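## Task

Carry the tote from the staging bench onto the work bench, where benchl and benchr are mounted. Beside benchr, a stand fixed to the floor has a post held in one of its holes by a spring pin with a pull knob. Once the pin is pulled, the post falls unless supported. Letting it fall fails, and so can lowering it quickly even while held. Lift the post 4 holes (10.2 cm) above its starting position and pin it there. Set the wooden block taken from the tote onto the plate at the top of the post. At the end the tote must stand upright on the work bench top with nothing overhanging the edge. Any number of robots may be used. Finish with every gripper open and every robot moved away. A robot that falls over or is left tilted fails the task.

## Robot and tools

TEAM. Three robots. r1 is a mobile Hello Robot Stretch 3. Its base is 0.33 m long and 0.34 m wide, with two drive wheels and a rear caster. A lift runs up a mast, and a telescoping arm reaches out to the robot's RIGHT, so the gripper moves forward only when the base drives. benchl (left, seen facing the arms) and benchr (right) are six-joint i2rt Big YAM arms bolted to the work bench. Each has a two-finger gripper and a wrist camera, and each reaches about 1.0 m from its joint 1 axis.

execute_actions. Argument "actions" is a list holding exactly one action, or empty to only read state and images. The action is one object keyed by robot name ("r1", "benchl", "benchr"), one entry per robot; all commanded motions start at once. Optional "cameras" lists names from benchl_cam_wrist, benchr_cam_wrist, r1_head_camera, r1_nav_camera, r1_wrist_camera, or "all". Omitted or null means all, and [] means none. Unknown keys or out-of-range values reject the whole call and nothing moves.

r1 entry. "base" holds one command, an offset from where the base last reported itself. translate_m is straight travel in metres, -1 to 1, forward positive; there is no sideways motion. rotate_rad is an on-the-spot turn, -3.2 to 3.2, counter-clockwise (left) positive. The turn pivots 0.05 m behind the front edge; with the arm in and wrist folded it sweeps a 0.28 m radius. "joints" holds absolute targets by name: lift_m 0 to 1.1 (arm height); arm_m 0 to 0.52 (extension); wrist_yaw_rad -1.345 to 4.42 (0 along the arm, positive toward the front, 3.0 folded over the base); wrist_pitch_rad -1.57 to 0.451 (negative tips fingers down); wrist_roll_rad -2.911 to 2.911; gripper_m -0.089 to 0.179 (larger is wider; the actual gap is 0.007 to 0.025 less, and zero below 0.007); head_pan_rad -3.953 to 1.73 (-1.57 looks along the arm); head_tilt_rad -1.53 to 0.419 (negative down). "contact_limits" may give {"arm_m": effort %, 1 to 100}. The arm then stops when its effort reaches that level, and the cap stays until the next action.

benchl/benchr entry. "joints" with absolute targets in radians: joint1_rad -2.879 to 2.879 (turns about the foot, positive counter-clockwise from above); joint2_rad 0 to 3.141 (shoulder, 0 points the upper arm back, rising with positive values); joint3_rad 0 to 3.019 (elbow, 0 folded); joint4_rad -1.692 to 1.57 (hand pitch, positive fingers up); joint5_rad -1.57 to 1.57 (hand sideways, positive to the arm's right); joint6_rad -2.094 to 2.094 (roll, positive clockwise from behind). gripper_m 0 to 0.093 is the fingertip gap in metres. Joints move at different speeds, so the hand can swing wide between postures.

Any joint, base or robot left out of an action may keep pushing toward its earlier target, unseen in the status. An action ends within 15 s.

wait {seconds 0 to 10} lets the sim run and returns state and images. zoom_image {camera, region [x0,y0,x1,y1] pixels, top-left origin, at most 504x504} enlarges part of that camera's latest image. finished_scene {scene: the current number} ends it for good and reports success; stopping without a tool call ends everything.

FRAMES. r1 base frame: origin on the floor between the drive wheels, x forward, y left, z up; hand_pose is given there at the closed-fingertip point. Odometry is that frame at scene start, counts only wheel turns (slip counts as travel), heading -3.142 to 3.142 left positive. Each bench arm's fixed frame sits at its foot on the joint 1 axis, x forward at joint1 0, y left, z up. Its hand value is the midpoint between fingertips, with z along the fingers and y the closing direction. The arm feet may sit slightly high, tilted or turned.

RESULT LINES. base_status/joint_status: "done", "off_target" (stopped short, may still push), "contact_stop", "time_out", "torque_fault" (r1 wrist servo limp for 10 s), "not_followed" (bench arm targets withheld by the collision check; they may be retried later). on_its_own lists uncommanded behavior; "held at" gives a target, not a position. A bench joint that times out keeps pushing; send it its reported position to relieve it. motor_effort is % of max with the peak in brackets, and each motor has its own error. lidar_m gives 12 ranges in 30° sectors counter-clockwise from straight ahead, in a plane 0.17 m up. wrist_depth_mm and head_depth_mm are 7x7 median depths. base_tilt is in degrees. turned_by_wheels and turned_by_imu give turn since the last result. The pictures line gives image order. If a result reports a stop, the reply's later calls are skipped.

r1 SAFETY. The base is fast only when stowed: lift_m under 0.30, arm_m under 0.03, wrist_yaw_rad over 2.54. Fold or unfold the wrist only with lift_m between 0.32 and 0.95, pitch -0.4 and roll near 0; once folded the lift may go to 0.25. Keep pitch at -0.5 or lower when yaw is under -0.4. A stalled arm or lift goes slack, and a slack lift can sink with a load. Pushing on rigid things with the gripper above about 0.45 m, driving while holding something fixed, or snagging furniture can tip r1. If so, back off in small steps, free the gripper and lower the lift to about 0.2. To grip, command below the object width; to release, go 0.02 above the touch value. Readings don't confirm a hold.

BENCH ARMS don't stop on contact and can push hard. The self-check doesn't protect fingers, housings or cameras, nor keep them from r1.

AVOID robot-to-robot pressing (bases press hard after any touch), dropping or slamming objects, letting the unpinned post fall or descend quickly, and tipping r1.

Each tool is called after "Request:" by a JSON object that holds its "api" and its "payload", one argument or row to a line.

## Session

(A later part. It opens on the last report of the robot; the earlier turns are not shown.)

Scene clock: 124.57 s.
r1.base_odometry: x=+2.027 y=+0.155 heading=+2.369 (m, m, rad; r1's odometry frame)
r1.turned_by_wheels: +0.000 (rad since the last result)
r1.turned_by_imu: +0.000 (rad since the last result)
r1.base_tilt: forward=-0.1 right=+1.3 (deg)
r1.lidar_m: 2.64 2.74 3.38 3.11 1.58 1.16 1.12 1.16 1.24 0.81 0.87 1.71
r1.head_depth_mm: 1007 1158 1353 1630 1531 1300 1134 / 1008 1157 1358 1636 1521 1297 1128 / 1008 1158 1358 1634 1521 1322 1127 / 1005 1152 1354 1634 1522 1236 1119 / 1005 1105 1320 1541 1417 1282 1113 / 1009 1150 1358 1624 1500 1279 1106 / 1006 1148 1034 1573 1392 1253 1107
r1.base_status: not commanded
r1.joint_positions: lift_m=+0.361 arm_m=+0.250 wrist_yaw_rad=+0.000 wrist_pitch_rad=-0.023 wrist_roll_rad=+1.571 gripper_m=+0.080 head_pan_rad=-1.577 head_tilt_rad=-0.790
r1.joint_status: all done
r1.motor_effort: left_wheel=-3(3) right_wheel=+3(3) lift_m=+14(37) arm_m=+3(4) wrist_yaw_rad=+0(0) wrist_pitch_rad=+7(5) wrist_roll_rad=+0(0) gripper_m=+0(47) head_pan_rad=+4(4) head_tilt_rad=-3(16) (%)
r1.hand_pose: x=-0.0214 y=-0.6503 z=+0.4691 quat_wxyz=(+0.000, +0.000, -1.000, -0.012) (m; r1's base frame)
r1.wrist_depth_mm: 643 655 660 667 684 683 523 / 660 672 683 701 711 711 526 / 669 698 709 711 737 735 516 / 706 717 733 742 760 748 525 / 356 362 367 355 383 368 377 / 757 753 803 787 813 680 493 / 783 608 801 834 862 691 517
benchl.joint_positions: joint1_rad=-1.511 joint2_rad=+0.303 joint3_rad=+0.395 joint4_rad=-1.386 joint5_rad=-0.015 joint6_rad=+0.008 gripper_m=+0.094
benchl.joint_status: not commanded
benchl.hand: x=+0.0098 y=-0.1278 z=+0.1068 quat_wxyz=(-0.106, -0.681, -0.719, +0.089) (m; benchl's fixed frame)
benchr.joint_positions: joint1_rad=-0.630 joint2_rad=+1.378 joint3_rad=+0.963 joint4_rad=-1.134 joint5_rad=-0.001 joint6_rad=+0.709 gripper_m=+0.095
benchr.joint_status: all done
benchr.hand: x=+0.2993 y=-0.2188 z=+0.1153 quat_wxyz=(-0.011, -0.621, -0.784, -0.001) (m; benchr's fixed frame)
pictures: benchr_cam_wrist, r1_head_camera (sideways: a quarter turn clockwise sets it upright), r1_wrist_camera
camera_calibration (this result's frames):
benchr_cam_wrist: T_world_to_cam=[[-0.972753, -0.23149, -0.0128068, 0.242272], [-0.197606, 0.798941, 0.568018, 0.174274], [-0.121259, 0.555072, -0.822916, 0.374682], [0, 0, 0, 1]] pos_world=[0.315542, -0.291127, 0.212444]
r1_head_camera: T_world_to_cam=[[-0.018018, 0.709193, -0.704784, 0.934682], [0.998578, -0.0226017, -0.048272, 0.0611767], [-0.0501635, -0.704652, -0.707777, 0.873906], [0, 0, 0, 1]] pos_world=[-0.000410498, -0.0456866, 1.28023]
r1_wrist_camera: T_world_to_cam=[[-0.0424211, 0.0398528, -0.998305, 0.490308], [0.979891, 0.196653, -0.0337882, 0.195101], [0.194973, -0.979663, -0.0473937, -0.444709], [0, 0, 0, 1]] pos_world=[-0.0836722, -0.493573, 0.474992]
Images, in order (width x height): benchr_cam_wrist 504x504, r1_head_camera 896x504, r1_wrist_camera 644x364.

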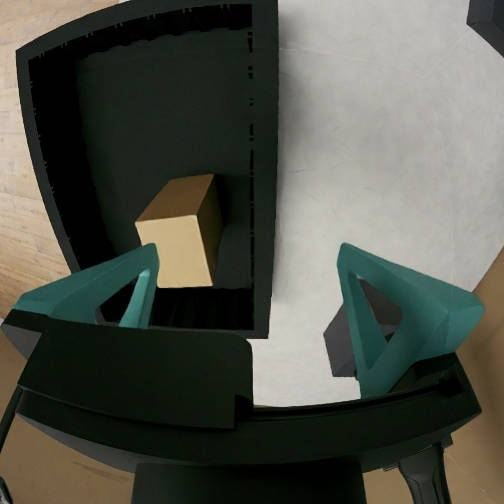

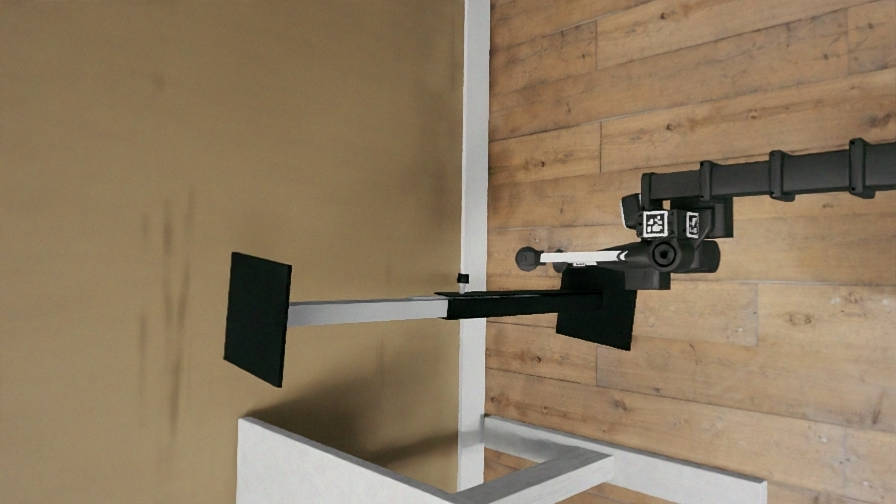

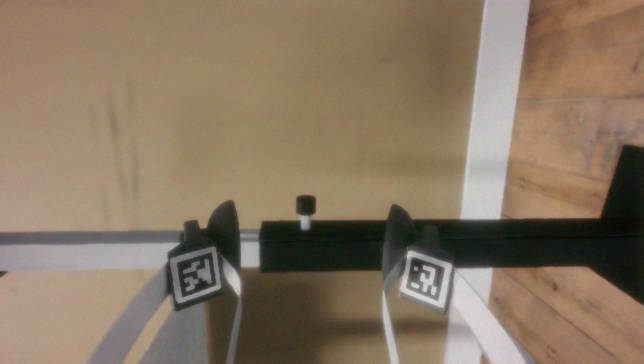

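Request:
{"api": "execute_actions", "payload": {
  "actions": [
    {"r1":{"base":{"translate_m":0.035},"joints":{"arm_m":0.42,"lift_m":0.366}},"benchr":{"joints":{"joint2_rad":1.54,"joint3_rad":0.79,"joint4_rad":-0.825}}}
  ],
  "cameras": ["r1_wrist_camera","benchr_cam_wrist"]
}}

Request:
{"api": "execute_actions", "payload": {
  "actions": [
    {"benchr":{"joints":{"gripper_m":0.0}}}
  ],
  "cameras": ["benchr_cam_wrist"]
}}

Request:
{"api": "execute_actions", "payload": {
  "actions": [
    {"benchr":{"joints":{"joint1_rad":-0.866,"joint2_rad":1.28,"joint3_rad":0.56,"joint4_rad":-0.85,"joint6_rad":0.6}}}
  ],
  "cameras": ["benchr_cam_wrist","r1_nav_camera"]
}}

Scene clock: 128.30 s.
r1.base_odometry: x=+2.002 y=+0.179 heading=+2.369 (m, m, rad; r1's odometry frame)
r1.turned_by_wheels: +0.000 (rad since the last result)
r1.turned_by_imu: +0.000 (rad since the last result)
r1.base_tilt: forward=-0.1 right=+1.3 (deg)
r1.lidar_m: 2.60 2.70 3.37 3.11 1.64 1.19 1.15 1.20 1.24 0.81 0.86 1.70
r1.head_depth_mm: 1007 1149 1361 1633 1518 1295 1132 / 1007 1152 1353 1644 1526 1294 1130 / 1009 1152 1353 1636 1552 1324 1118 / 1008 1132 1321 1564 1421 1283 1118 / 1009 1135 1319 1582 1466 1285 1112 / 1008 1148 1347 1629 1494 1279 1113 / 1005 1149 997 873 1348 1243 1113
r1.base_status: done
r1.joint_positions: lift_m=+0.365 arm_m=+0.420 wrist_yaw_rad=+0.000 wrist_pitch_rad=-0.022 wrist_roll_rad=+1.571 gripper_m=+0.080 head_pan_rad=-1.577 head_tilt_rad=-0.790
r1.joint_status: all done
r1.motor_effort: left_wheel=-3(6) right_wheel=+4(8) lift_m=+35(32) arm_m=+3(2) wrist_yaw_rad=+0(0) wrist_pitch_rad=+7(7) wrist_roll_rad=+0(0) gripper_m=+0(1) head_pan_rad=+4(4) head_tilt_rad=-3(3) (%)
r1.hand_pose: x=-0.0214 y=-0.8203 z=+0.4741 quat_wxyz=(+0.000, +0.000, -1.000, -0.012) (m; r1's base frame)
r1.wrist_depth_mm: 485 489 497 513 518 528 514 / 503 512 502 519 540 545 527 / 509 529 540 544 550 553 525 / 519 535 550 551 580 588 519 / 551 565 570 569 587 603 506 / 185 178 172 176 175 187 184 / 172 176 176 177 183 188 192
benchl.joint_positions: joint1_rad=-1.511 joint2_rad=+0.303 joint3_rad=+0.395 joint4_rad=-1.386 joint5_rad=-0.015 joint6_rad=+0.008 gripper_m=+0.094
benchl.joint_status: not commanded
benchl.hand: x=+0.0098 y=-0.1278 z=+0.1068 quat_wxyz=(-0.106, -0.681, -0.719, +0.089) (m; benchl's fixed frame)
benchr.joint_positions: joint1_rad=-0.630 joint2_rad=+1.551 joint3_rad=+0.786 joint4_rad=-0.833 joint5_rad=-0.001 joint6_rad=+0.709 gripper_m=+0.095
benchr.joint_status: all done
benchr.hand: x=+0.2833 y=-0.2071 z=+0.0001 quat_wxyz=(+0.014, -0.621, -0.784, +0.000) (m; benchr's fixed frame)
pictures: benchr_cam_wrist, r1_wrist_camera
camera_calibration (this result's frames):
benchr_cam_wrist: T_world_to_cam=[[-0.972627, -0.231582, 0.0191514, 0.227837], [-0.174418, 0.782022, 0.598347, 0.217074], [-0.153543, 0.578628, -0.801008, 0.285504], [0, 0, 0, 1]] pos_world=[0.303299, -0.282194, 0.094442]
r1_wrist_camera: T_world_to_cam=[[-0.042421, 0.0394931, -0.998319, 0.501821], [0.979891, 0.196641, -0.0338589, 0.228727], [0.194973, -0.97968, -0.0470406, -0.611203], [0, 0, 0, 1]] pos_world=[-0.0836722, -0.663578, 0.479971]
Images, in order (width x height): benchr_cam_wrist 504x504, r1_wrist_camera 644x364.

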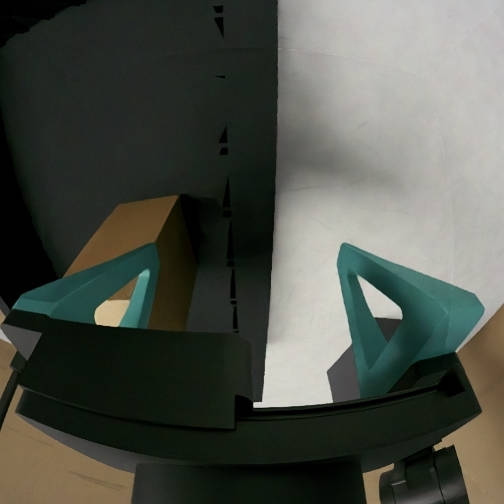

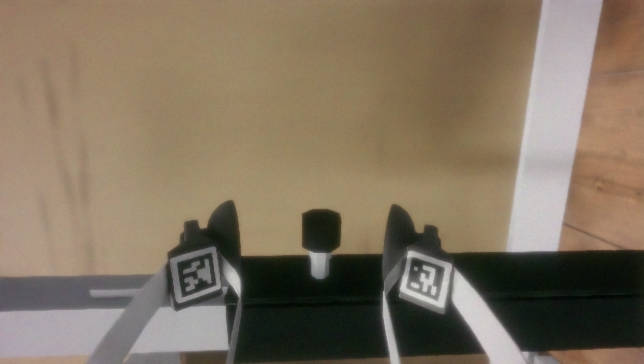

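Scene clock: 129.03 s.
r1.base_odometry: x=+2.002 y=+0.179 heading=+2.369 (m, m, rad; r1's odometry frame)
r1.turned_by_wheels: +0.000 (rad since the last result)
r1.turned_by_imu: +0.000 (rad since the last result)
r1.base_tilt: forward=-0.1 right=+1.4 (deg)
r1.lidar_m: 2.60 2.70 3.36 3.09 1.63 1.20 1.15 1.20 1.24 0.81 0.85 1.70
r1.head_depth_mm: 1011 1156 1358 1649 1533 1303 1129 / 1008 1160 1355 1642 1523 1300 1129 / 1006 1156 1359 1646 1537 1325 1124 / 1011 1131 1322 1566 1426 1291 1125 / 1003 1129 1321 1584 1462 1279 1118 / 1005 1153 1347 1642 1501 1273 1118 / 1005 1152 995 869 1349 1248 1110
r1.base_status: not commanded
r1.joint_positions: lift_m=+0.365 arm_m=+0.420 wrist_yaw_rad=+0.000 wrist_pitch_rad=-0.022 wrist_roll_rad=+1.571 gripper_m=+0.080 head_pan_rad=-1.577 head_tilt_rad=-0.790
r1.joint_status: not commanded
r1.motor_effort: left_wheel=-3(3) right_wheel=+3(3) lift_m=+35(35) arm_m=+3(3) wrist_yaw_rad=+0(0) wrist_pitch_rad=+7(7) wrist_roll_rad=+0(0) gripper_m=+0(0) head_pan_rad=+4(4) head_tilt_rad=-3(3) (%)
r1.hand_pose: x=-0.0214 y=-0.8203 z=+0.4741 quat_wxyz=(+0.000, +0.000, -1.000, -0.012) (m; r1's base frame)
r1.wrist_depth_mm: 485 494 503 504 522 532 522 / 497 496 514 525 539 549 528 / 503 518 524 541 555 558 524 / 525 540 554 567 575 581 522 / 551 559 572 575 593 602 496 / 185 179 172 177 175 186 185 / 173 176 176 178 182 187 191
benchl.joint_positions: joint1_rad=-1.511 joint2_rad=+0.303 joint3_rad=+0.395 joint4_rad=-1.386 joint5_rad=-0.015 joint6_rad=+0.008 gripper_m=+0.094
benchl.joint_status: not commanded
benchl.hand: x=+0.0098 y=-0.1278 z=+0.1068 quat_wxyz=(-0.106, -0.681, -0.719, +0.089) (m; benchl's fixed frame)
benchr.joint_positions: joint1_rad=-0.630 joint2_rad=+1.551 joint3_rad=+0.786 joint4_rad=-0.833 joint5_rad=-0.001 joint6_rad=+0.710 gripper_m=+0.001
benchr.joint_status: all done
benchr.hand: x=+0.2833 y=-0.2071 z=+0.0001 quat_wxyz=(+0.014, -0.621, -0.784, +0.000) (m; benchr's fixed frame)
pictures: benchr_cam_wrist
camera_calibration (this result's frames):
benchr_cam_wrist: T_world_to_cam=[[-0.972715, -0.231211, 0.0191596, 0.227939], [-0.174116, 0.782094, 0.598342, 0.217003], [-0.153328, 0.57868, -0.801012, 0.285453], [0, 0, 0, 1]] pos_world=[0.303271, -0.282201, 0.0944426]
Images, in order (width x height): benchr_cam_wrist 504x504.

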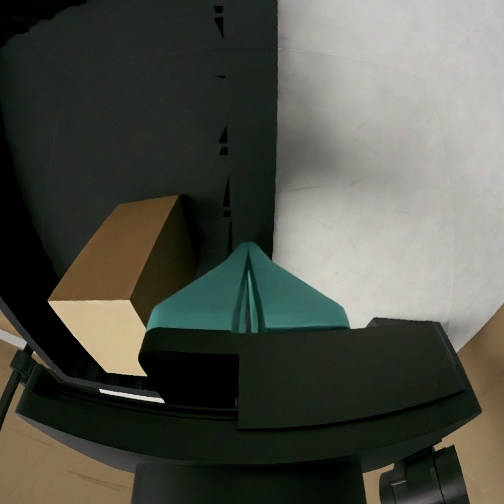

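Scene clock: 130.07 s.
r1.base_odometry: x=+2.002 y=+0.179 heading=+2.369 (m, m, rad; r1's odometry frame)
r1.turned_by_wheels: +0.000 (rad since the last result)
r1.turned_by_imu: +0.000 (rad since the last result)
r1.base_tilt: forward=-0.1 right=+1.4 (deg)
r1.lidar_m: 2.60 2.70 3.39 3.10 1.63 1.20 1.15 1.20 1.24 0.81 0.85 1.70
r1.head_depth_mm: 1010 1157 1359 1644 1512 1296 1125 / 1007 1156 1358 1637 1522 1300 1122 / 1009 1161 1355 1631 1555 1319 1119 / 1011 1132 1319 1550 1423 1286 1116 / 1004 1130 1317 1577 1464 1282 1116 / 1003 1153 1352 1625 1499 1277 1115 / 1001 1151 994 874 1349 1241 1111
r1.base_status: not commanded
r1.joint_positions: lift_m=+0.365 arm_m=+0.420 wrist_yaw_rad=+0.000 wrist_pitch_rad=-0.022 wrist_roll_rad=+1.571 gripper_m=+0.080 head_pan_rad=-1.577 head_tilt_rad=-0.790
r1.joint_status: not commanded
r1.motor_effort: left_wheel=-3(3) right_wheel=+3(3) lift_m=+35(35) arm_m=+3(3) wrist_yaw_rad=+0(0) wrist_pitch_rad=+7(7) wrist_roll_rad=+0(0) gripper_m=+0(0) head_pan_rad=+5(5) head_tilt_rad=-3(3) (%)
r1.hand_pose: x=-0.0214 y=-0.8203 z=+0.4741 quat_wxyz=(+0.000, +0.000, -1.000, -0.012) (m; r1's base frame)
r1.wrist_depth_mm: 489 490 501 511 523 535 514 / 493 503 504 521 537 553 527 / 519 519 539 545 554 558 529 / 528 543 559 572 573 584 535 / 546 561 580 583 589 596 506 / 184 179 173 176 175 186 185 / 173 176 177 177 183 188 192
benchl.joint_positions: joint1_rad=-1.511 joint2_rad=+0.303 joint3_rad=+0.395 joint4_rad=-1.386 joint5_rad=-0.015 joint6_rad=+0.008 gripper_m=+0.094
benchl.joint_status: not commanded
benchl.hand: x=+0.0098 y=-0.1278 z=+0.1068 quat_wxyz=(-0.106, -0.681, -0.719, +0.089) (m; benchl's fixed frame)
benchr.joint_positions: joint1_rad=-0.870 joint2_rad=+1.282 joint3_rad=+0.570 joint4_rad=-0.847 joint5_rad=-0.001 joint6_rad=+0.611 gripper_m=+0.001
benchr.joint_status: all done
benchr.hand: x=+0.1744 y=-0.2072 z=+0.0174 quat_wxyz=(-0.006, -0.675, -0.738, +0.000) (m; benchr's fixed frame)
pictures: benchr_cam_wrist, r1_nav_camera (sideways: a quarter turn counterclockwise sets it upright)
camera_calibration (this result's frames):
benchr_cam_wrist: T_world_to_cam=[[-0.995755, -0.0918941, -0.0052847, 0.154989], [-0.0782747, 0.815172, 0.573906, 0.178336], [-0.0484306, 0.571883, -0.818904, 0.263284], [0, 0, 0, 1]] pos_world=[0.181041, -0.2817, 0.114075]
r1_nav_camera: T_world_to_cam=[[-0.0506665, -0.725323, 0.686541, -0.844054], [-0.998421, 0.0534884, -0.0171731, 0.0775233], [-0.024266, -0.686327, -0.726888, 0.902886], [0, 0, 0, 1]] pos_world=[0.0565451, 0.0033169, 1.23711]
Images, in order (width x height): benchr_cam_wrist 504x504, r1_nav_camera 672x504.

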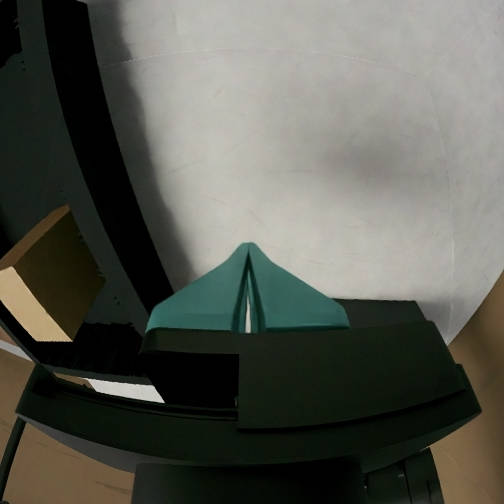

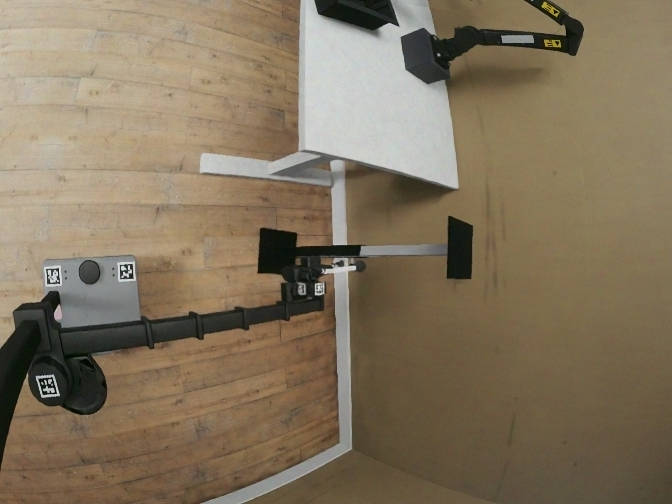

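Request:
{"api": "execute_actions", "payload": {
  "actions": [
    {"r1":{"joints":{"arm_m":0.452,"lift_m":0.36}},"benchr":{"joints":{"joint1_rad":-0.63,"joint2_rad":1.5,"joint3_rad":0.8,"joint4_rad":-0.87,"joint6_rad":0.72,"gripper_m":0.09}}}
  ],
  "cameras": ["r1_wrist_camera"]
}}

Request:
{"api": "execute_actions", "payload": {
  "actions": [
    {"r1":{"joints":{"gripper_m":-0.02}},"benchr":{"joints":{"joint2_rad":1.654,"joint3_rad":0.757,"joint4_rad":-0.675}}}
  ],
  "cameras": ["r1_wrist_camera"]
}}

Request:
{"api": "execute_actions", "payload": {
  "actions": [
    {"benchr":{"joints":{"gripper_m":0.0}}}
  ],
  "cameras": ["benchr_cam_wrist"]
}}

Request:
{"api": "execute_actions", "payload": {
  "actions": [
    {"benchr":{"joints":{"joint1_rad":-0.866,"joint2_rad":1.44,"joint3_rad":0.52,"joint4_rad":-0.65,"joint6_rad":0.65}}}
  ],
  "cameras": ["benchr_cam_wrist","r1_nav_camera"]
}}

Request:
{"api": "execute_actions", "payload": {
  "actions": [
    {"benchr":{"joints":{"gripper_m":0.093}}}
  ],
  "cameras": []
}}

Request:
{"api": "execute_actions", "payload": {
  "actions": [
    {"benchr":{"joints":{"joint2_rad":1.0,"joint3_rad":0.9,"joint4_rad":-1.0,"joint1_rad":-0.6,"joint6_rad":0}}}
  ],
  "cameras": ["benchr_cam_wrist"]
}}

Scene clock: 132.90 s.
r1.base_odometry: x=+2.002 y=+0.179 heading=+2.369 (m, m, rad; r1's odometry frame)
r1.turned_by_wheels: +0.000 (rad since the last result)
r1.turned_by_imu: +0.000 (rad since the last result)
r1.base_tilt: forward=-0.1 right=+1.3 (deg)
r1.lidar_m: 2.60 2.70 3.37 3.10 1.63 1.19 1.15 1.20 1.24 0.81 0.85 1.70
r1.head_depth_mm: 1013 1157 1353 1647 1527 1297 1128 / 1009 1155 1356 1635 1529 1293 1126 / 1007 1154 1345 1625 1521 1304 1115 / 1004 1128 1322 1581 1424 1285 1118 / 1007 1126 1314 1580 1471 1279 1120 / 1007 1151 1348 1619 1501 1276 1117 / 1004 1152 998 874 1354 1240 1109
r1.base_status: not commanded
r1.joint_positions: lift_m=+0.361 arm_m=+0.452 wrist_yaw_rad=+0.000 wrist_pitch_rad=-0.022 wrist_roll_rad=+1.571 gripper_m=+0.080 head_pan_rad=-1.577 head_tilt_rad=-0.790
r1.joint_status: all done
r1.motor_effort: left_wheel=-3(3) right_wheel=+3(3) lift_m=+15(33) arm_m=+3(4) wrist_yaw_rad=+0(0) wrist_pitch_rad=+7(7) wrist_roll_rad=+1(0) gripper_m=-1(1) head_pan_rad=+4(4) head_tilt_rad=-3(3) (%)
r1.hand_pose: x=-0.0214 y=-0.8523 z=+0.4692 quat_wxyz=(+0.000, +0.000, -1.000, -0.012) (m; r1's base frame)
r1.wrist_depth_mm: 448 456 468 473 486 504 497 / 468 475 481 494 503 514 499 / 481 493 503 507 515 533 530 / 495 505 515 531 544 552 527 / 523 532 547 535 558 565 513 / 536 537 162 156 163 175 177 / 144 146 141 141 144 147 150
benchl.joint_positions: joint1_rad=-1.511 joint2_rad=+0.303 joint3_rad=+0.395 joint4_rad=-1.386 joint5_rad=-0.015 joint6_rad=+0.008 gripper_m=+0.094
benchl.joint_status: not commanded
benchl.hand: x=+0.0098 y=-0.1278 z=+0.1068 quat_wxyz=(-0.106, -0.681, -0.719, +0.089) (m; benchl's fixed frame)
benchr.joint_positions: joint1_rad=-0.625 joint2_rad=+1.493 joint3_rad=+0.769 joint4_rad=-0.869 joint5_rad=-0.001 joint6_rad=+0.709 gripper_m=+0.090
benchr.joint_status: all done
benchr.hand: x=+0.2763 y=-0.1998 z=+0.0146 quat_wxyz=(+0.011, -0.619, -0.786, +0.000) (m; benchr's fixed frame)
pictures: r1_wrist_camera
camera_calibration (this result's frames):
r1_wrist_camera: T_world_to_cam=[[-0.0424211, 0.0394208, -0.998322, 0.498109], [0.979891, 0.196638, -0.0338733, 0.234859], [0.194973, -0.979683, -0.0469697, -0.642825], [0, 0, 0, 1]] pos_world=[-0.0836722, -0.695583, 0.475036]
Images, in order (width x height): r1_wrist_camera 644x364.

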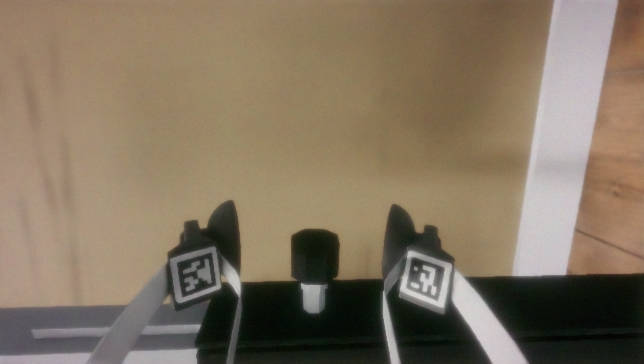

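Scene clock: 134.40 s.
r1.base_odometry: x=+2.002 y=+0.179 heading=+2.369 (m, m, rad; r1's odometry frame)
r1.turned_by_wheels: +0.000 (rad since the last result)
r1.turned_by_imu: +0.000 (rad since the last result)
r1.base_tilt: forward=+0.0 right=+1.3 (deg)
r1.lidar_m: 2.60 2.71 3.39 3.11 1.63 1.19 1.15 1.20 1.24 0.81 0.85 1.70
r1.head_depth_mm: 1010 1160 1352 1634 1530 1292 1127 / 1008 1161 1352 1630 1531 1296 1125 / 1009 1156 1350 1631 1519 1306 1111 / 1003 1137 1319 1564 1415 1281 1123 / 1006 1127 1320 1590 1461 1281 1113 / 1003 1154 1350 1630 1495 1273 1113 / 1005 1154 998 874 1357 1250 1110
r1.base_status: not commanded
r1.joint_positions: lift_m=+0.360 arm_m=+0.452 wrist_yaw_rad=+0.000 wrist_pitch_rad=-0.020 wrist_roll_rad=+1.571 gripper_m=-0.019 head_pan_rad=-1.577 head_tilt_rad=-0.790
r1.joint_status: all done
r1.motor_effort: left_wheel=-1(3) right_wheel=+1(3) lift_m=+16(16) arm_m=-4(4) wrist_yaw_rad=-1(0) wrist_pitch_rad=+6(7) wrist_roll_rad=+0(0) gripper_m=-18(90) head_pan_rad=+4(4) head_tilt_rad=-3(3) (%)
r1.hand_pose: x=-0.0213 y=-0.8531 z=+0.4696 quat_wxyz=(+0.000, +0.000, -1.000, -0.011) (m; r1's base frame)
r1.wrist_depth_mm: 448 461 461 472 477 488 485 / 466 482 484 495 506 508 503 / 488 493 501 509 515 529 516 / 500 508 519 527 542 550 513 / 521 524 543 541 562 564 520 / 528 553 547 147 172 174 175 / 143 145 137 140 142 146 149
benchl.joint_positions: joint1_rad=-1.511 joint2_rad=+0.303 joint3_rad=+0.395 joint4_rad=-1.386 joint5_rad=-0.015 joint6_rad=+0.008 gripper_m=+0.094
benchl.joint_status: not commanded
benchl.hand: x=+0.0098 y=-0.1278 z=+0.1068 quat_wxyz=(-0.106, -0.681, -0.719, +0.089) (m; benchl's fixed frame)
benchr.joint_positions: joint1_rad=-0.625 joint2_rad=+1.651 joint3_rad=+0.769 joint4_rad=-0.684 joint5_rad=+0.000 joint6_rad=+0.710 gripper_m=+0.090
benchr.joint_status: all done
benchr.hand: x=+0.2948 y=-0.2134 z=-0.0383 quat_wxyz=(-0.002, -0.619, -0.785, +0.000) (m; benchr's fixed frame)
pictures: r1_wrist_camera
camera_calibration (this result's frames):
r1_wrist_camera: T_world_to_cam=[[-0.0424401, 0.037536, -0.998394, 0.497008], [0.979798, 0.197035, -0.0342419, 0.235425], [0.195433, -0.979678, -0.0451398, -0.644466], [0, 0, 0, 1]] pos_world=[-0.0836257, -0.696411, 0.47518]
Images, in order (width x height): r1_wrist_camera 644x364.

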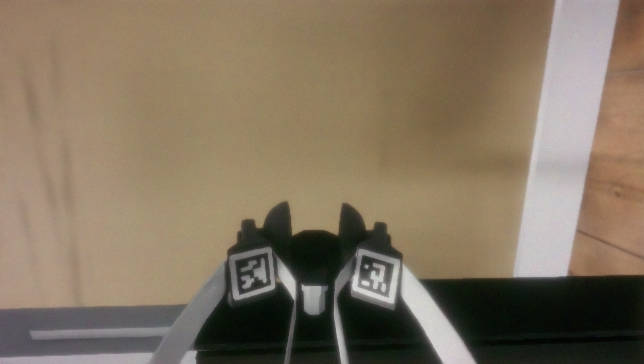

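Scene clock: 135.10 s.
r1.base_odometry: x=+2.002 y=+0.179 heading=+2.369 (m, m, rad; r1's odometry frame)
r1.turned_by_wheels: +0.000 (rad since the last result)
r1.turned_by_imu: +0.000 (rad since the last result)
r1.base_tilt: forward=+0.0 right=+1.4 (deg)
r1.lidar_m: 2.59 2.70 3.39 3.10 1.63 1.20 1.15 1.20 1.24 0.81 0.86 1.70
r1.head_depth_mm: 1012 1158 1357 1641 1533 1300 1130 / 1010 1156 1355 1642 1525 1291 1129 / 1012 1164 1355 1640 1514 1301 1115 / 1006 1132 1321 1567 1437 1284 1118 / 1004 1133 1320 1584 1468 1279 1113 / 1002 1152 1346 1618 1503 1281 1117 / 1001 1152 998 872 1354 1250 1116
r1.base_status: not commanded
r1.joint_positions: lift_m=+0.360 arm_m=+0.452 wrist_yaw_rad=+0.000 wrist_pitch_rad=-0.020 wrist_roll_rad=+1.571 gripper_m=-0.019 head_pan_rad=-1.577 head_tilt_rad=-0.790
r1.joint_status: not commanded
r1.motor_effort: left_wheel=-1(1) right_wheel=+1(1) lift_m=+15(15) arm_m=-4(4) wrist_yaw_rad=-1(0) wrist_pitch_rad=+7(7) wrist_roll_rad=+0(0) gripper_m=-17(18) head_pan_rad=+5(4) head_tilt_rad=-3(3) (%)
r1.hand_pose: x=-0.0213 y=-0.8531 z=+0.4696 quat_wxyz=(+0.000, +0.000, -1.000, -0.011) (m; r1's base frame)
r1.wrist_depth_mm: 455 460 466 472 482 494 487 / 457 475 484 488 500 525 488 / 482 492 503 514 513 532 517 / 503 513 525 523 538 552 517 / 517 524 532 530 555 564 526 / 528 547 543 147 173 174 177 / 143 144 137 140 142 145 149
benchl.joint_positions: joint1_rad=-1.511 joint2_rad=+0.303 joint3_rad=+0.395 joint4_rad=-1.386 joint5_rad=-0.015 joint6_rad=+0.008 gripper_m=+0.094
benchl.joint_status: not commanded
benchl.hand: x=+0.0098 y=-0.1278 z=+0.1068 quat_wxyz=(-0.106, -0.681, -0.719, +0.089) (m; benchl's fixed frame)
benchr.joint_positions: joint1_rad=-0.627 joint2_rad=+1.651 joint3_rad=+0.766 joint4_rad=-0.676 joint5_rad=-0.009 joint6_rad=+0.702 gripper_m=+0.023
benchr.joint_status: gripper_m off_target (ended at +0.023, target +0.000)
benchr.hand: x=+0.2955 y=-0.2128 z=-0.0390 quat_wxyz=(-0.004, -0.617, -0.787, -0.004) (m; benchr's fixed frame)
pictures: benchr_cam_wrist
camera_calibration (this result's frames):
benchr_cam_wrist: T_world_to_cam=[[-0.970258, -0.241825, -0.010959, 0.235131], [-0.203198, 0.789001, 0.579818, 0.256312], [-0.131568, 0.5648, -0.814673, 0.249399], [0, 0, 0, 1]] pos_world=[0.313033, -0.28623, 0.0571412]
Images, in order (width x height): benchr_cam_wrist 504x504.

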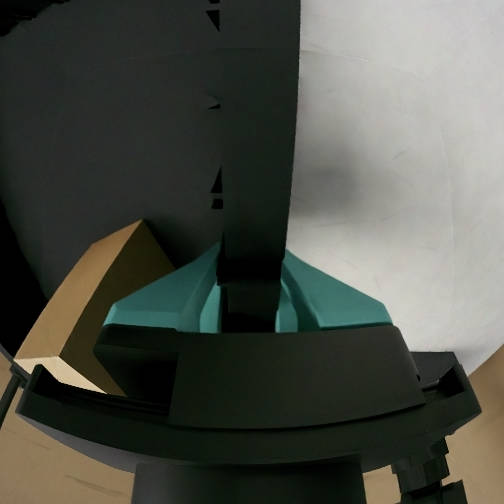

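Scene clock: 135.97 s.
r1.base_odometry: x=+2.002 y=+0.179 heading=+2.369 (m, m, rad; r1's odometry frame)
r1.turned_by_wheels: +0.000 (rad since the last result)
r1.turned_by_imu: +0.000 (rad since the last result)
r1.base_tilt: forward=+0.0 right=+1.4 (deg)
r1.lidar_m: 2.59 2.69 3.38 3.11 1.63 1.20 1.15 1.20 1.24 0.81 0.86 1.71
r1.head_depth_mm: 1006 1157 1354 1636 1526 1303 1125 / 1012 1157 1349 1637 1520 1296 1126 / 1008 1160 1350 1644 1523 1310 1106 / 1010 1133 1320 1565 1426 1289 1120 / 1004 1127 1315 1587 1457 1282 1118 / 1004 1158 1347 1626 1495 1275 1115 / 1004 1149 993 872 1352 1242 1105
r1.base_status: not commanded
r1.joint_positions: lift_m=+0.360 arm_m=+0.452 wrist_yaw_rad=+0.000 wrist_pitch_rad=-0.020 wrist_roll_rad=+1.571 gripper_m=-0.019 head_pan_rad=-1.577 head_tilt_rad=-0.790
r1.joint_status: not commanded
r1.motor_effort: left_wheel=-1(1) right_wheel=+1(1) lift_m=+15(15) arm_m=-4(4) wrist_yaw_rad=-1(1) wrist_pitch_rad=+6(6) wrist_roll_rad=+0(0) gripper_m=-18(18) head_pan_rad=+5(4) head_tilt_rad=-3(3) (%)
r1.hand_pose: x=-0.0213 y=-0.8531 z=+0.4696 quat_wxyz=(+0.000, +0.000, -1.000, -0.011) (m; r1's base frame)
r1.wrist_depth_mm: 455 464 467 475 478 490 487 / 469 467 492 501 507 512 496 / 489 488 498 512 514 529 513 / 497 513 527 525 543 544 522 / 517 527 534 533 550 569 527 / 536 544 548 147 172 174 176 / 143 145 138 140 142 145 149
benchl.joint_positions: joint1_rad=-1.511 joint2_rad=+0.303 joint3_rad=+0.395 joint4_rad=-1.386 joint5_rad=-0.015 joint6_rad=+0.008 gripper_m=+0.094
benchl.joint_status: not commanded
benchl.hand: x=+0.0098 y=-0.1278 z=+0.1068 quat_wxyz=(-0.106, -0.681, -0.719, +0.089) (m; benchl's fixed frame)
benchr.joint_positions: joint1_rad=-0.875 joint2_rad=+1.445 joint3_rad=+0.524 joint4_rad=-0.643 joint5_rad=-0.005 joint6_rad=+0.659 gripper_m=+0.023
benchr.joint_status: all done
benchr.hand: x=+0.1764 y=-0.2105 z=-0.0352 quat_wxyz=(-0.004, -0.694, -0.720, -0.002) (m; benchr's fixed frame)
pictures: benchr_cam_wrist, r1_nav_camera (sideways: a quarter turn counterclockwise sets it upright)
camera_calibration (this result's frames):
benchr_cam_wrist: T_world_to_cam=[[-0.999215, -0.0389957, -0.00699704, 0.168096], [-0.0358445, 0.814591, 0.578928, 0.203932], [-0.016876, 0.578724, -0.815349, 0.218158], [0, 0, 0, 1]] pos_world=[0.178955, -0.285819, 0.0609896]
r1_nav_camera: T_world_to_cam=[[-0.0506666, -0.725323, 0.686541, -0.844054], [-0.998421, 0.0534886, -0.0171731, 0.0775233], [-0.0242661, -0.686327, -0.726888, 0.902886], [0, 0, 0, 1]] pos_world=[0.0565451, 0.00331689, 1.23711]
Images, in order (width x height): benchr_cam_wrist 504x504, r1_nav_camera 672x504.

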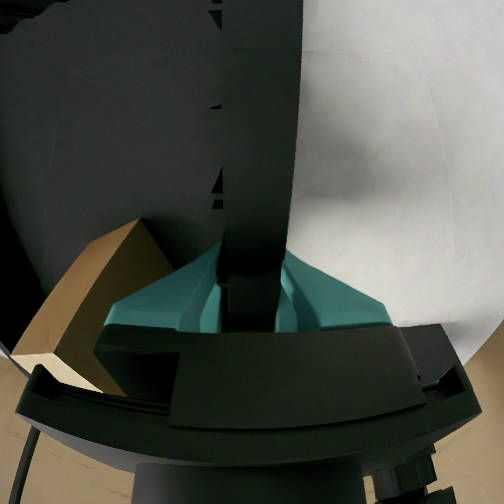

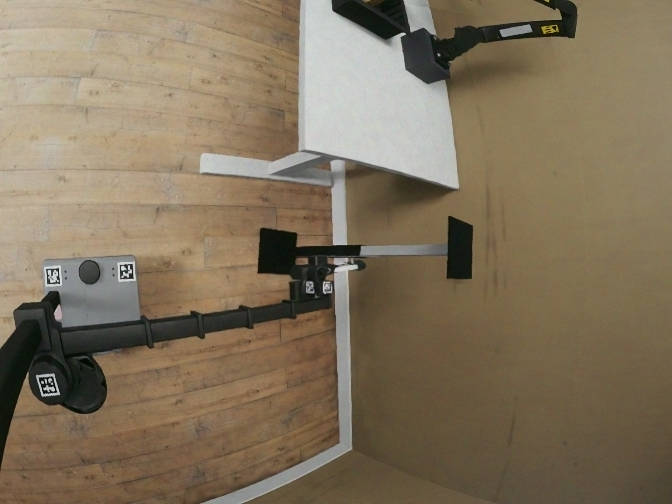

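Scene clock: 136.67 s.
r1.base_odometry: x=+2.002 y=+0.179 heading=+2.369 (m, m, rad; r1's odometry frame)
r1.turned_by_wheels: +0.000 (rad since the last result)
r1.turned_by_imu: +0.000 (rad since the last result)
r1.base_tilt: forward=+0.0 right=+1.4 (deg)
r1.lidar_m: 2.59 2.70 3.39 3.12 1.63 1.19 1.15 1.19 1.24 0.81 0.85 1.71
r1.head_depth_mm: 1011 1162 1354 1638 1519 1296 1135 / 1009 1160 1357 1633 1518 1303 1123 / 1008 1156 1351 1625 1525 1317 1112 / 1004 1128 1318 1560 1429 1285 1120 / 1007 1129 1317 1580 1458 1284 1118 / 1004 1149 1346 1617 1490 1284 1115 / 1006 1153 998 871 1355 1254 1111
r1.base_status: not commanded
r1.joint_positions: lift_m=+0.360 arm_m=+0.452 wrist_yaw_rad=+0.000 wrist_pitch_rad=-0.020 wrist_roll_rad=+1.571 gripper_m=-0.019 head_pan_rad=-1.577 head_tilt_rad=-0.790
r1.joint_status: not commanded
r1.motor_effort: left_wheel=-1(1) right_wheel=+1(1) lift_m=+15(16) arm_m=-4(4) wrist_yaw_rad=-1(0) wrist_pitch_rad=+6(6) wrist_roll_rad=+0(1) gripper_m=-17(19) head_pan_rad=+4(4) head_tilt_rad=-3(3) (%)
r1.hand_pose: x=-0.0213 y=-0.8531 z=+0.4696 quat_wxyz=(+0.000, +0.000, -1.000, -0.011) (m; r1's base frame)
r1.wrist_depth_mm: 451 463 469 473 481 499 486 / 472 475 479 491 504 511 495 / 479 494 500 516 519 519 529 / 496 512 518 522 548 549 525 / 520 520 533 530 570 571 517 / 541 535 548 147 172 174 178 / 144 145 137 141 142 146 150
benchl.joint_positions: joint1_rad=-1.511 joint2_rad=+0.303 joint3_rad=+0.395 joint4_rad=-1.386 joint5_rad=-0.015 joint6_rad=+0.008 gripper_m=+0.094
benchl.joint_status: not commanded
benchl.hand: x=+0.0098 y=-0.1278 z=+0.1068 quat_wxyz=(-0.106, -0.681, -0.719, +0.089) (m; benchl's fixed frame)
benchr.joint_positions: joint1_rad=-0.875 joint2_rad=+1.445 joint3_rad=+0.524 joint4_rad=-0.643 joint5_rad=-0.004 joint6_rad=+0.659 gripper_m=+0.093
benchr.joint_status: all done
benchr.hand: x=+0.1761 y=-0.2105 z=-0.0352 quat_wxyz=(-0.003, -0.694, -0.720, -0.001) (m; benchr's fixed frame)
pictures: none
No camera images: the call's "cameras" was empty. Leave "cameras" out to get every camera's image.

Scene clock: 138.30 s.
r1.base_odometry: x=+2.002 y=+0.179 heading=+2.369 (m, m, rad; r1's odometry frame)
r1.turned_by_wheels: +0.000 (rad since the last result)
r1.turned_by_imu: +0.000 (rad since the last result)
r1.base_tilt: forward=-0.1 right=+1.4 (deg)
r1.lidar_m: 2.60 2.70 3.40 3.11 1.63 1.19 1.15 1.20 1.23 0.81 0.85 1.70
r1.head_depth_mm: 1003 1153 1361 1632 1529 1300 1133 / 1009 1159 1357 1621 1528 1299 1129 / 1008 1157 1356 1641 1508 1304 1112 / 1003 1128 1322 1561 1419 1290 1125 / 1001 1128 1321 1582 1459 1283 1116 / 1007 1148 1346 1637 1495 1278 1113 / 1004 1152 994 871 1350 1248 1113
r1.base_status: not commanded
r1.joint_positions: lift_m=+0.360 arm_m=+0.452 wrist_yaw_rad=+0.000 wrist_pitch_rad=-0.020 wrist_roll_rad=+1.571 gripper_m=-0.019 head_pan_rad=-1.577 head_tilt_rad=-0.790
r1.joint_status: not commanded
r1.motor_effort: left_wheel=-1(1) right_wheel=+1(1) lift_m=+15(16) arm_m=-4(4) wrist_yaw_rad=+0(0) wrist_pitch_rad=+7(6) wrist_roll_rad=+0(0) gripper_m=-16(18) head_pan_rad=+4(4) head_tilt_rad=-3(3) (%)
r1.hand_pose: x=-0.0213 y=-0.8531 z=+0.4696 quat_wxyz=(+0.000, +0.000, -1.000, -0.011) (m; r1's base frame)
r1.wrist_depth_mm: 456 458 467 475 488 487 492 / 469 477 487 496 498 517 499 / 476 489 496 503 523 530 527 / 501 512 519 528 537 542 522 / 524 532 533 530 556 574 521 / 539 534 536 146 173 174 176 / 144 145 138 140 142 146 149
benchl.joint_positions: joint1_rad=-1.511 joint2_rad=+0.303 joint3_rad=+0.395 joint4_rad=-1.386 joint5_rad=-0.015 joint6_rad=+0.008 gripper_m=+0.094
benchl.joint_status: not commanded
benchl.hand: x=+0.0098 y=-0.1278 z=+0.1068 quat_wxyz=(-0.106, -0.681, -0.719, +0.089) (m; benchl's fixed frame)
benchr.joint_positions: joint1_rad=-0.597 joint2_rad=+0.989 joint3_rad=+0.877 joint4_rad=-0.993 joint5_rad=+0.001 joint6_rad=+0.011 gripper_m=+0.093
benchr.joint_status: all done
benchr.hand: x=+0.2979 y=-0.2031 z=+0.2221 quat_wxyz=(-0.221, -0.291, -0.928, +0.067) (m; benchr's fixed frame)
pictures: benchr_cam_wrist
camera_calibration (this result's frames):
benchr_cam_wrist: T_world_to_cam=[[-0.569407, -0.822054, -0.00171251, 0.00329605], [-0.81249, 0.562463, 0.153284, 0.32798], [-0.125044, 0.0886723, -0.988181, 0.396786], [0, 0, 0, 1]] pos_world=[0.317973, -0.216951, 0.341828]
Images, in order (width x height): benchr_cam_wrist 504x504.

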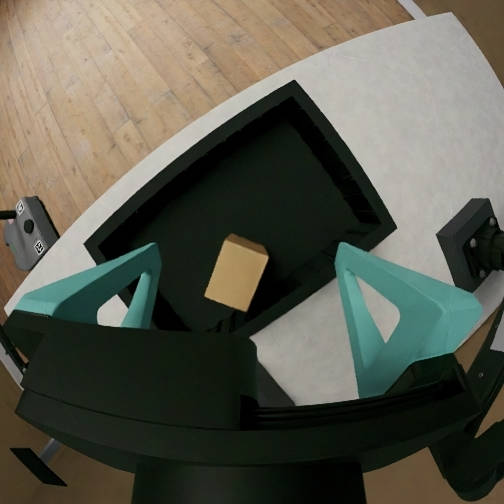

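Request:
{"api": "execute_actions", "payload": {
  "actions": [
    {"benchr":{"joints":{"joint1_rad":1.41,"joint3_rad":0.72,"joint4_rad":0,"joint6_rad":1.57}}}
  ],
  "cameras": []
}}

Request:
{"api": "execute_actions", "payload": {
  "actions": [
    {"benchr":{"joints":{"joint2_rad":2.0,"joint3_rad":0.62,"joint4_rad":1.38}},"r1":{"joints":{"head_pan_rad":-1.35,"head_tilt_rad":-0.6}}}
  ],
  "cameras": ["benchr_cam_wrist","r1_head_camera"]
}}

Scene clock: 151.83 s.
r1.base_odometry: x=+2.002 y=+0.179 heading=+2.369 (m, m, rad; r1's odometry frame)
r1.turned_by_wheels: +0.000 (rad since the last result)
r1.turned_by_imu: +0.000 (rad since the last result)
r1.base_tilt: forward=-0.1 right=+1.4 (deg)
r1.lidar_m: 2.59 2.70 3.38 3.11 1.63 1.19 1.15 1.20 1.24 0.81 0.85 1.70
r1.head_depth_mm: 1008 1156 1359 1636 1531 1296 1132 / 1008 1155 1349 1627 1515 1290 1130 / 1008 1154 1351 1638 1512 1308 1110 / 1004 1128 1314 1568 1425 1288 1118 / 1003 1131 1317 1587 1466 1285 1111 / 1003 1148 1348 1613 1491 1271 1110 / 1004 1150 996 871 1358 1247 1110
r1.base_status: not commanded
r1.joint_positions: lift_m=+0.360 arm_m=+0.452 wrist_yaw_rad=+0.000 wrist_pitch_rad=-0.020 wrist_roll_rad=+1.571 gripper_m=-0.019 head_pan_rad=-1.577 head_tilt_rad=-0.790
r1.joint_status: not commanded
r1.motor_effort: left_wheel=-1(1) right_wheel=+1(1) lift_m=+15(15) arm_m=-4(4) wrist_yaw_rad=-1(1) wrist_pitch_rad=+6(6) wrist_roll_rad=+0(0) gripper_m=-17(18) head_pan_rad=+5(4) head_tilt_rad=-3(4) (%)
r1.hand_pose: x=-0.0213 y=-0.8531 z=+0.4696 quat_wxyz=(+0.000, +0.000, -1.000, -0.011) (m; r1's base frame)
r1.wrist_depth_mm: 451 459 468 476 484 498 490 / 470 471 487 496 512 516 497 / 481 491 501 514 517 523 518 / 498 509 524 527 528 548 524 / 515 527 522 537 555 560 525 / 532 544 541 147 173 174 176 / 144 145 137 140 143 145 150
benchl.joint_positions: joint1_rad=-1.511 joint2_rad=+0.303 joint3_rad=+0.395 joint4_rad=-1.386 joint5_rad=-0.015 joint6_rad=+0.008 gripper_m=+0.094
benchl.joint_status: not commanded
benchl.hand: x=+0.0098 y=-0.1278 z=+0.1068 quat_wxyz=(-0.106, -0.681, -0.719, +0.089) (m; benchl's fixed frame)
benchr.joint_positions: joint1_rad=+1.410 joint2_rad=+0.997 joint3_rad=+0.723 joint4_rad=-0.014 joint5_rad=+0.000 joint6_rad=+1.559 gripper_m=+0.093
benchr.joint_status: all done
benchr.hand: x=+0.0769 y=+0.4706 z=+0.3117 quat_wxyz=(-0.052, -0.060, -0.799, -0.596) (m; benchr's fixed frame)
pictures: none
No camera images: the call's "cameras" was empty. Leave "cameras" out to get every camera's image.

Scene clock: 153.60 s.
r1.base_odometry: x=+2.002 y=+0.179 heading=+2.369 (m, m, rad; r1's odometry frame)
r1.turned_by_wheels: +0.000 (rad since the last result)
r1.turned_by_imu: +0.000 (rad since the last result)
r1.base_tilt: forward=-0.1 right=+1.4 (deg)
r1.lidar_m: 2.60 2.70 3.37 3.10 1.63 1.20 1.15 1.20 1.24 0.81 0.85 1.70
r1.head_depth_mm: 943 1038 1153 1314 1504 1446 1210 / 964 1062 1172 1337 1553 1488 1235 / 983 1083 1188 1341 1500 1310 1206 / 1003 1113 1211 1426 1622 1428 1200 / 1023 1136 936 1107 1645 1418 1200 / 1043 1136 930 1008 806 1310 1183 / 797 1168 1298 1007 771 1375 1189
r1.base_status: not commanded
r1.joint_positions: lift_m=+0.360 arm_m=+0.452 wrist_yaw_rad=+0.000 wrist_pitch_rad=-0.020 wrist_roll_rad=+1.571 gripper_m=-0.019 head_pan_rad=-1.357 head_tilt_rad=-0.607
r1.joint_status: all done
r1.motor_effort: left_wheel=-1(1) right_wheel=+1(1) lift_m=+16(16) arm_m=-4(4) wrist_yaw_rad=+0(0) wrist_pitch_rad=+7(6) wrist_roll_rad=+0(0) gripper_m=-18(17) head_pan_rad=+5(28) head_tilt_rad=+2(13) (%)
r1.hand_pose: x=-0.0213 y=-0.8531 z=+0.4696 quat_wxyz=(+0.000, +0.000, -1.000, -0.011) (m; r1's base frame)
r1.wrist_depth_mm: 457 461 468 479 480 499 481 / 472 475 476 491 501 514 500 / 477 494 501 512 532 530 512 / 491 497 522 538 541 546 518 / 527 528 527 529 558 562 516 / 530 534 544 147 173 174 176 / 143 145 136 140 142 145 149
benchl.joint_positions: joint1_rad=-1.511 joint2_rad=+0.303 joint3_rad=+0.395 joint4_rad=-1.386 joint5_rad=-0.015 joint6_rad=+0.008 gripper_m=+0.094
benchl.joint_status: not commanded
benchl.hand: x=+0.0098 y=-0.1278 z=+0.1068 quat_wxyz=(-0.106, -0.681, -0.719, +0.089) (m; benchl's fixed frame)
benchr.joint_positions: joint1_rad=+1.410 joint2_rad=+1.988 joint3_rad=+0.628 joint4_rad=+1.366 joint5_rad=+0.000 joint6_rad=+1.560 gripper_m=+0.093
benchr.joint_status: all done
benchr.hand: x=+0.0908 y=+0.5558 z=+0.0767 quat_wxyz=(-0.061, -0.053, -0.703, -0.706) (m; benchr's fixed frame)
pictures: benchr_cam_wrist, r1_head_camera (sideways: a quarter turn clockwise sets it upright)
camera_calibration (this result's frames):
benchr_cam_wrist: T_world_to_cam=[[0.0135989, 0.00148423, -0.999906, 0.0749643], [-0.896488, -0.442882, -0.0128498, 0.334277], [-0.44286, 0.896578, -0.00469211, -0.335705], [0, 0, 0, 1]] pos_world=[0.149985, 0.44892, 0.0776775]
r1_head_camera: T_world_to_cam=[[-0.142249, 0.550786, -0.822435, 1.08879], [0.981335, 0.187106, -0.0444279, 0.0562885], [0.129412, -0.813404, -0.567121, 0.689845], [0, 0, 0, 1]] pos_world=[0.0103678, -0.0491001, 1.28919]
Images, in order (width x height): benchr_cam_wrist 504x504, r1_head_camera 896x504.

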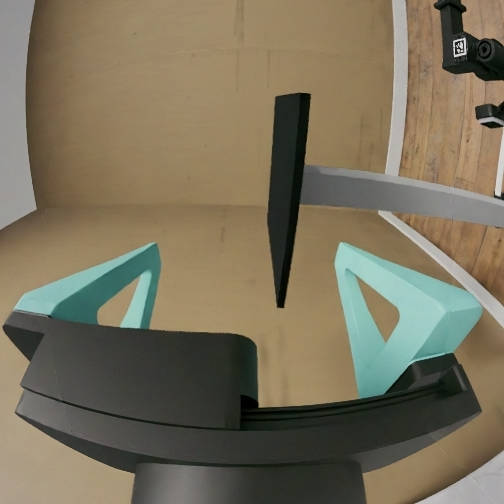

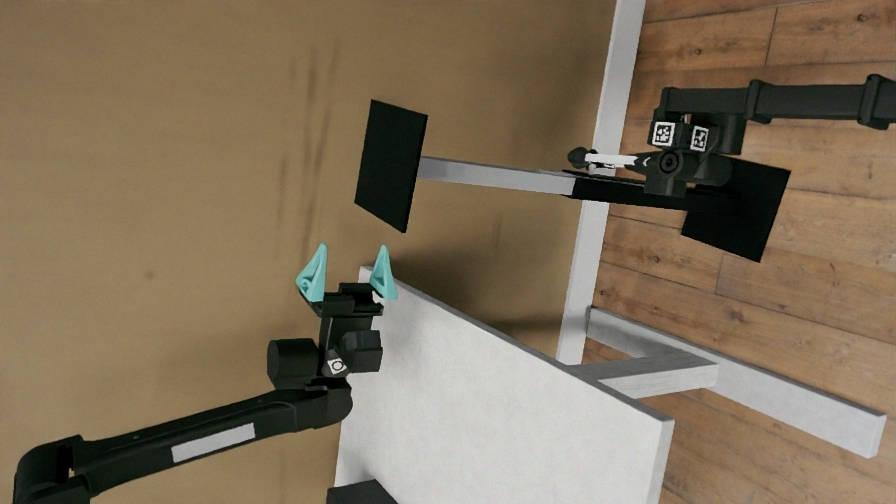

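Request:
{"api": "execute_actions", "payload": {
  "actions": [
    {"benchr":{"joints":{"joint2_rad":2.1,"joint3_rad":0.7,"joint4_rad":1.39}}}
  ],
  "cameras": []
}}

Request:
{"api": "execute_actions", "payload": {
  "actions": [
    {"benchr":{"joints":{"joint2_rad":2.175,"joint3_rad":1.0,"joint4_rad":1.175}}}
  ],
  "cameras": ["benchr_cam_wrist","r1_head_camera"]
}}

Scene clock: 155.43 s.
r1.base_odometry: x=+2.002 y=+0.179 heading=+2.369 (m, m, rad; r1's odometry frame)
r1.turned_by_wheels: +0.000 (rad since the last result)
r1.turned_by_imu: +0.000 (rad since the last result)
r1.base_tilt: forward=-0.1 right=+1.4 (deg)
r1.lidar_m: 2.60 2.70 3.39 3.10 1.63 1.19 1.15 1.20 1.24 0.81 0.85 1.70
r1.head_depth_mm: 942 1038 1153 1301 1503 1443 1207 / 961 1061 1174 1345 1550 1481 1238 / 976 1088 1193 1332 1507 1320 1202 / 1000 1105 1229 1422 1607 1422 1202 / 1022 1139 1207 1112 1648 1422 1196 / 1035 1115 944 1008 809 1308 1180 / 793 1188 1293 1003 770 1374 1191
r1.base_status: not commanded
r1.joint_positions: lift_m=+0.360 arm_m=+0.452 wrist_yaw_rad=+0.000 wrist_pitch_rad=-0.020 wrist_roll_rad=+1.571 gripper_m=-0.019 head_pan_rad=-1.357 head_tilt_rad=-0.607
r1.joint_status: not commanded
r1.motor_effort: left_wheel=-1(1) right_wheel=+1(1) lift_m=+15(15) arm_m=-4(4) wrist_yaw_rad=-1(1) wrist_pitch_rad=+6(6) wrist_roll_rad=-1(0) gripper_m=-17(17) head_pan_rad=+4(5) head_tilt_rad=+2(2) (%)
r1.hand_pose: x=-0.0213 y=-0.8531 z=+0.4696 quat_wxyz=(+0.000, +0.000, -1.000, -0.011) (m; r1's base frame)
r1.wrist_depth_mm: 447 450 468 474 487 496 482 / 470 476 476 489 505 514 503 / 484 494 497 507 516 536 521 / 502 505 522 520 540 549 518 / 510 523 544 536 551 563 515 / 533 545 542 147 172 174 176 / 144 145 137 140 142 145 149
benchl.joint_positions: joint1_rad=-1.511 joint2_rad=+0.303 joint3_rad=+0.395 joint4_rad=-1.386 joint5_rad=-0.015 joint6_rad=+0.008 gripper_m=+0.094
benchl.joint_status: not commanded
benchl.hand: x=+0.0098 y=-0.1278 z=+0.1068 quat_wxyz=(-0.106, -0.681, -0.719, +0.089) (m; benchl's fixed frame)
benchr.joint_positions: joint1_rad=+1.410 joint2_rad=+2.092 joint3_rad=+0.677 joint4_rad=+1.380 joint5_rad=+0.000 joint6_rad=+1.560 gripper_m=+0.093
benchr.joint_status: all done
benchr.hand: x=+0.0926 y=+0.5670 z=+0.0391 quat_wxyz=(-0.060, -0.054, -0.717, -0.692) (m; benchr's fixed frame)
pictures: none
No camera images: the call's "cameras" was empty. Leave "cameras" out to get every camera's image.

Scene clock: 156.47 s.
r1.base_odometry: x=+2.002 y=+0.179 heading=+2.369 (m, m, rad; r1's odometry frame)
r1.turned_by_wheels: +0.000 (rad since the last result)
r1.turned_by_imu: +0.000 (rad since the last result)
r1.base_tilt: forward=-0.1 right=+1.3 (deg)
r1.lidar_m: 2.60 2.70 3.38 3.09 1.63 1.19 1.15 1.20 1.24 0.81 0.86 1.70
r1.head_depth_mm: 942 1035 1151 1305 1501 1448 1206 / 962 1063 1176 1344 1549 1483 1229 / 981 1086 1178 982 1506 1310 1201 / 1001 1111 1192 1420 1608 1432 1199 / 1017 1141 914 1111 1641 1422 1196 / 1024 857 1282 1009 804 1308 1185 / 783 1193 1286 998 767 1374 1191
r1.base_status: not commanded
r1.joint_positions: lift_m=+0.360 arm_m=+0.452 wrist_yaw_rad=+0.000 wrist_pitch_rad=-0.020 wrist_roll_rad=+1.571 gripper_m=-0.019 head_pan_rad=-1.357 head_tilt_rad=-0.607
r1.joint_status: not commanded
r1.motor_effort: left_wheel=-1(1) right_wheel=+1(1) lift_m=+15(15) arm_m=-4(4) wrist_yaw_rad=+0(0) wrist_pitch_rad=+7(7) wrist_roll_rad=+0(0) gripper_m=-17(18) head_pan_rad=+5(5) head_tilt_rad=+3(2) (%)
r1.hand_pose: x=-0.0213 y=-0.8531 z=+0.4696 quat_wxyz=(+0.000, +0.000, -1.000, -0.011) (m; r1's base frame)
r1.wrist_depth_mm: 455 457 468 479 484 492 491 / 469 473 486 490 501 507 499 / 481 500 502 512 514 523 519 / 510 505 516 524 540 542 528 / 511 526 535 530 563 566 518 / 530 544 545 147 173 175 176 / 143 145 137 140 142 146 149
benchl.joint_positions: joint1_rad=-1.511 joint2_rad=+0.303 joint3_rad=+0.395 joint4_rad=-1.386 joint5_rad=-0.015 joint6_rad=+0.008 gripper_m=+0.094
benchl.joint_status: not commanded
benchl.hand: x=+0.0098 y=-0.1278 z=+0.1068 quat_wxyz=(-0.106, -0.681, -0.719, +0.089) (m; benchl's fixed frame)
benchr.joint_positions: joint1_rad=+1.410 joint2_rad=+2.169 joint3_rad=+0.965 joint4_rad=+1.181 joint5_rad=+0.000 joint6_rad=+1.560 gripper_m=+0.093
benchr.joint_status: all done
benchr.hand: x=+0.1086 y=+0.6653 z=+0.0429 quat_wxyz=(-0.060, -0.054, -0.713, -0.696) (m; benchr's fixed frame)
pictures: benchr_cam_wrist, r1_head_camera (sideways: a quarter turn clockwise sets it upright)
camera_calibration (this result's frames):
benchr_cam_wrist: T_world_to_cam=[[0.00913529, -0.0259986, -0.99962, 0.0594918], [-0.896509, -0.443013, 0.00332911, 0.39768], [-0.442932, 0.896138, -0.027355, -0.424896], [0, 0, 0, 1]] pos_world=[0.167781, 0.55849, 0.0465223]
r1_head_camera: T_world_to_cam=[[-0.142251, 0.550777, -0.822441, 1.0888], [0.981333, 0.187112, -0.0444277, 0.0562881], [0.129419, -0.813409, -0.567113, 0.689834], [0, 0, 0, 1]] pos_world=[0.0103682, -0.0491002, 1.28919]
Images, in order (width x height): benchr_cam_wrist 504x504, r1_head_camera 896x504.

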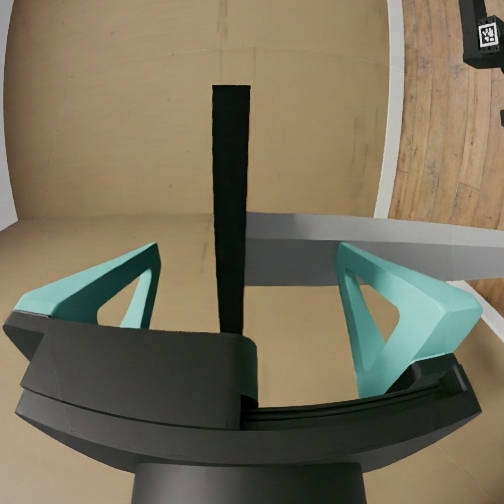

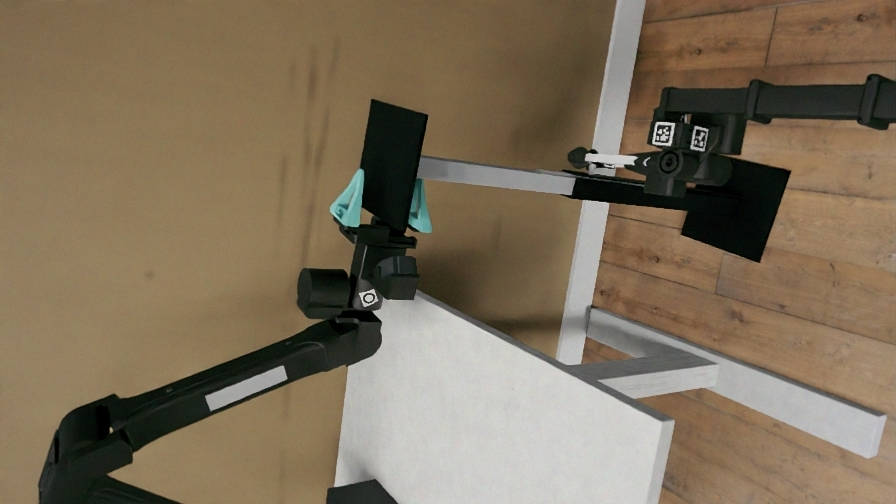

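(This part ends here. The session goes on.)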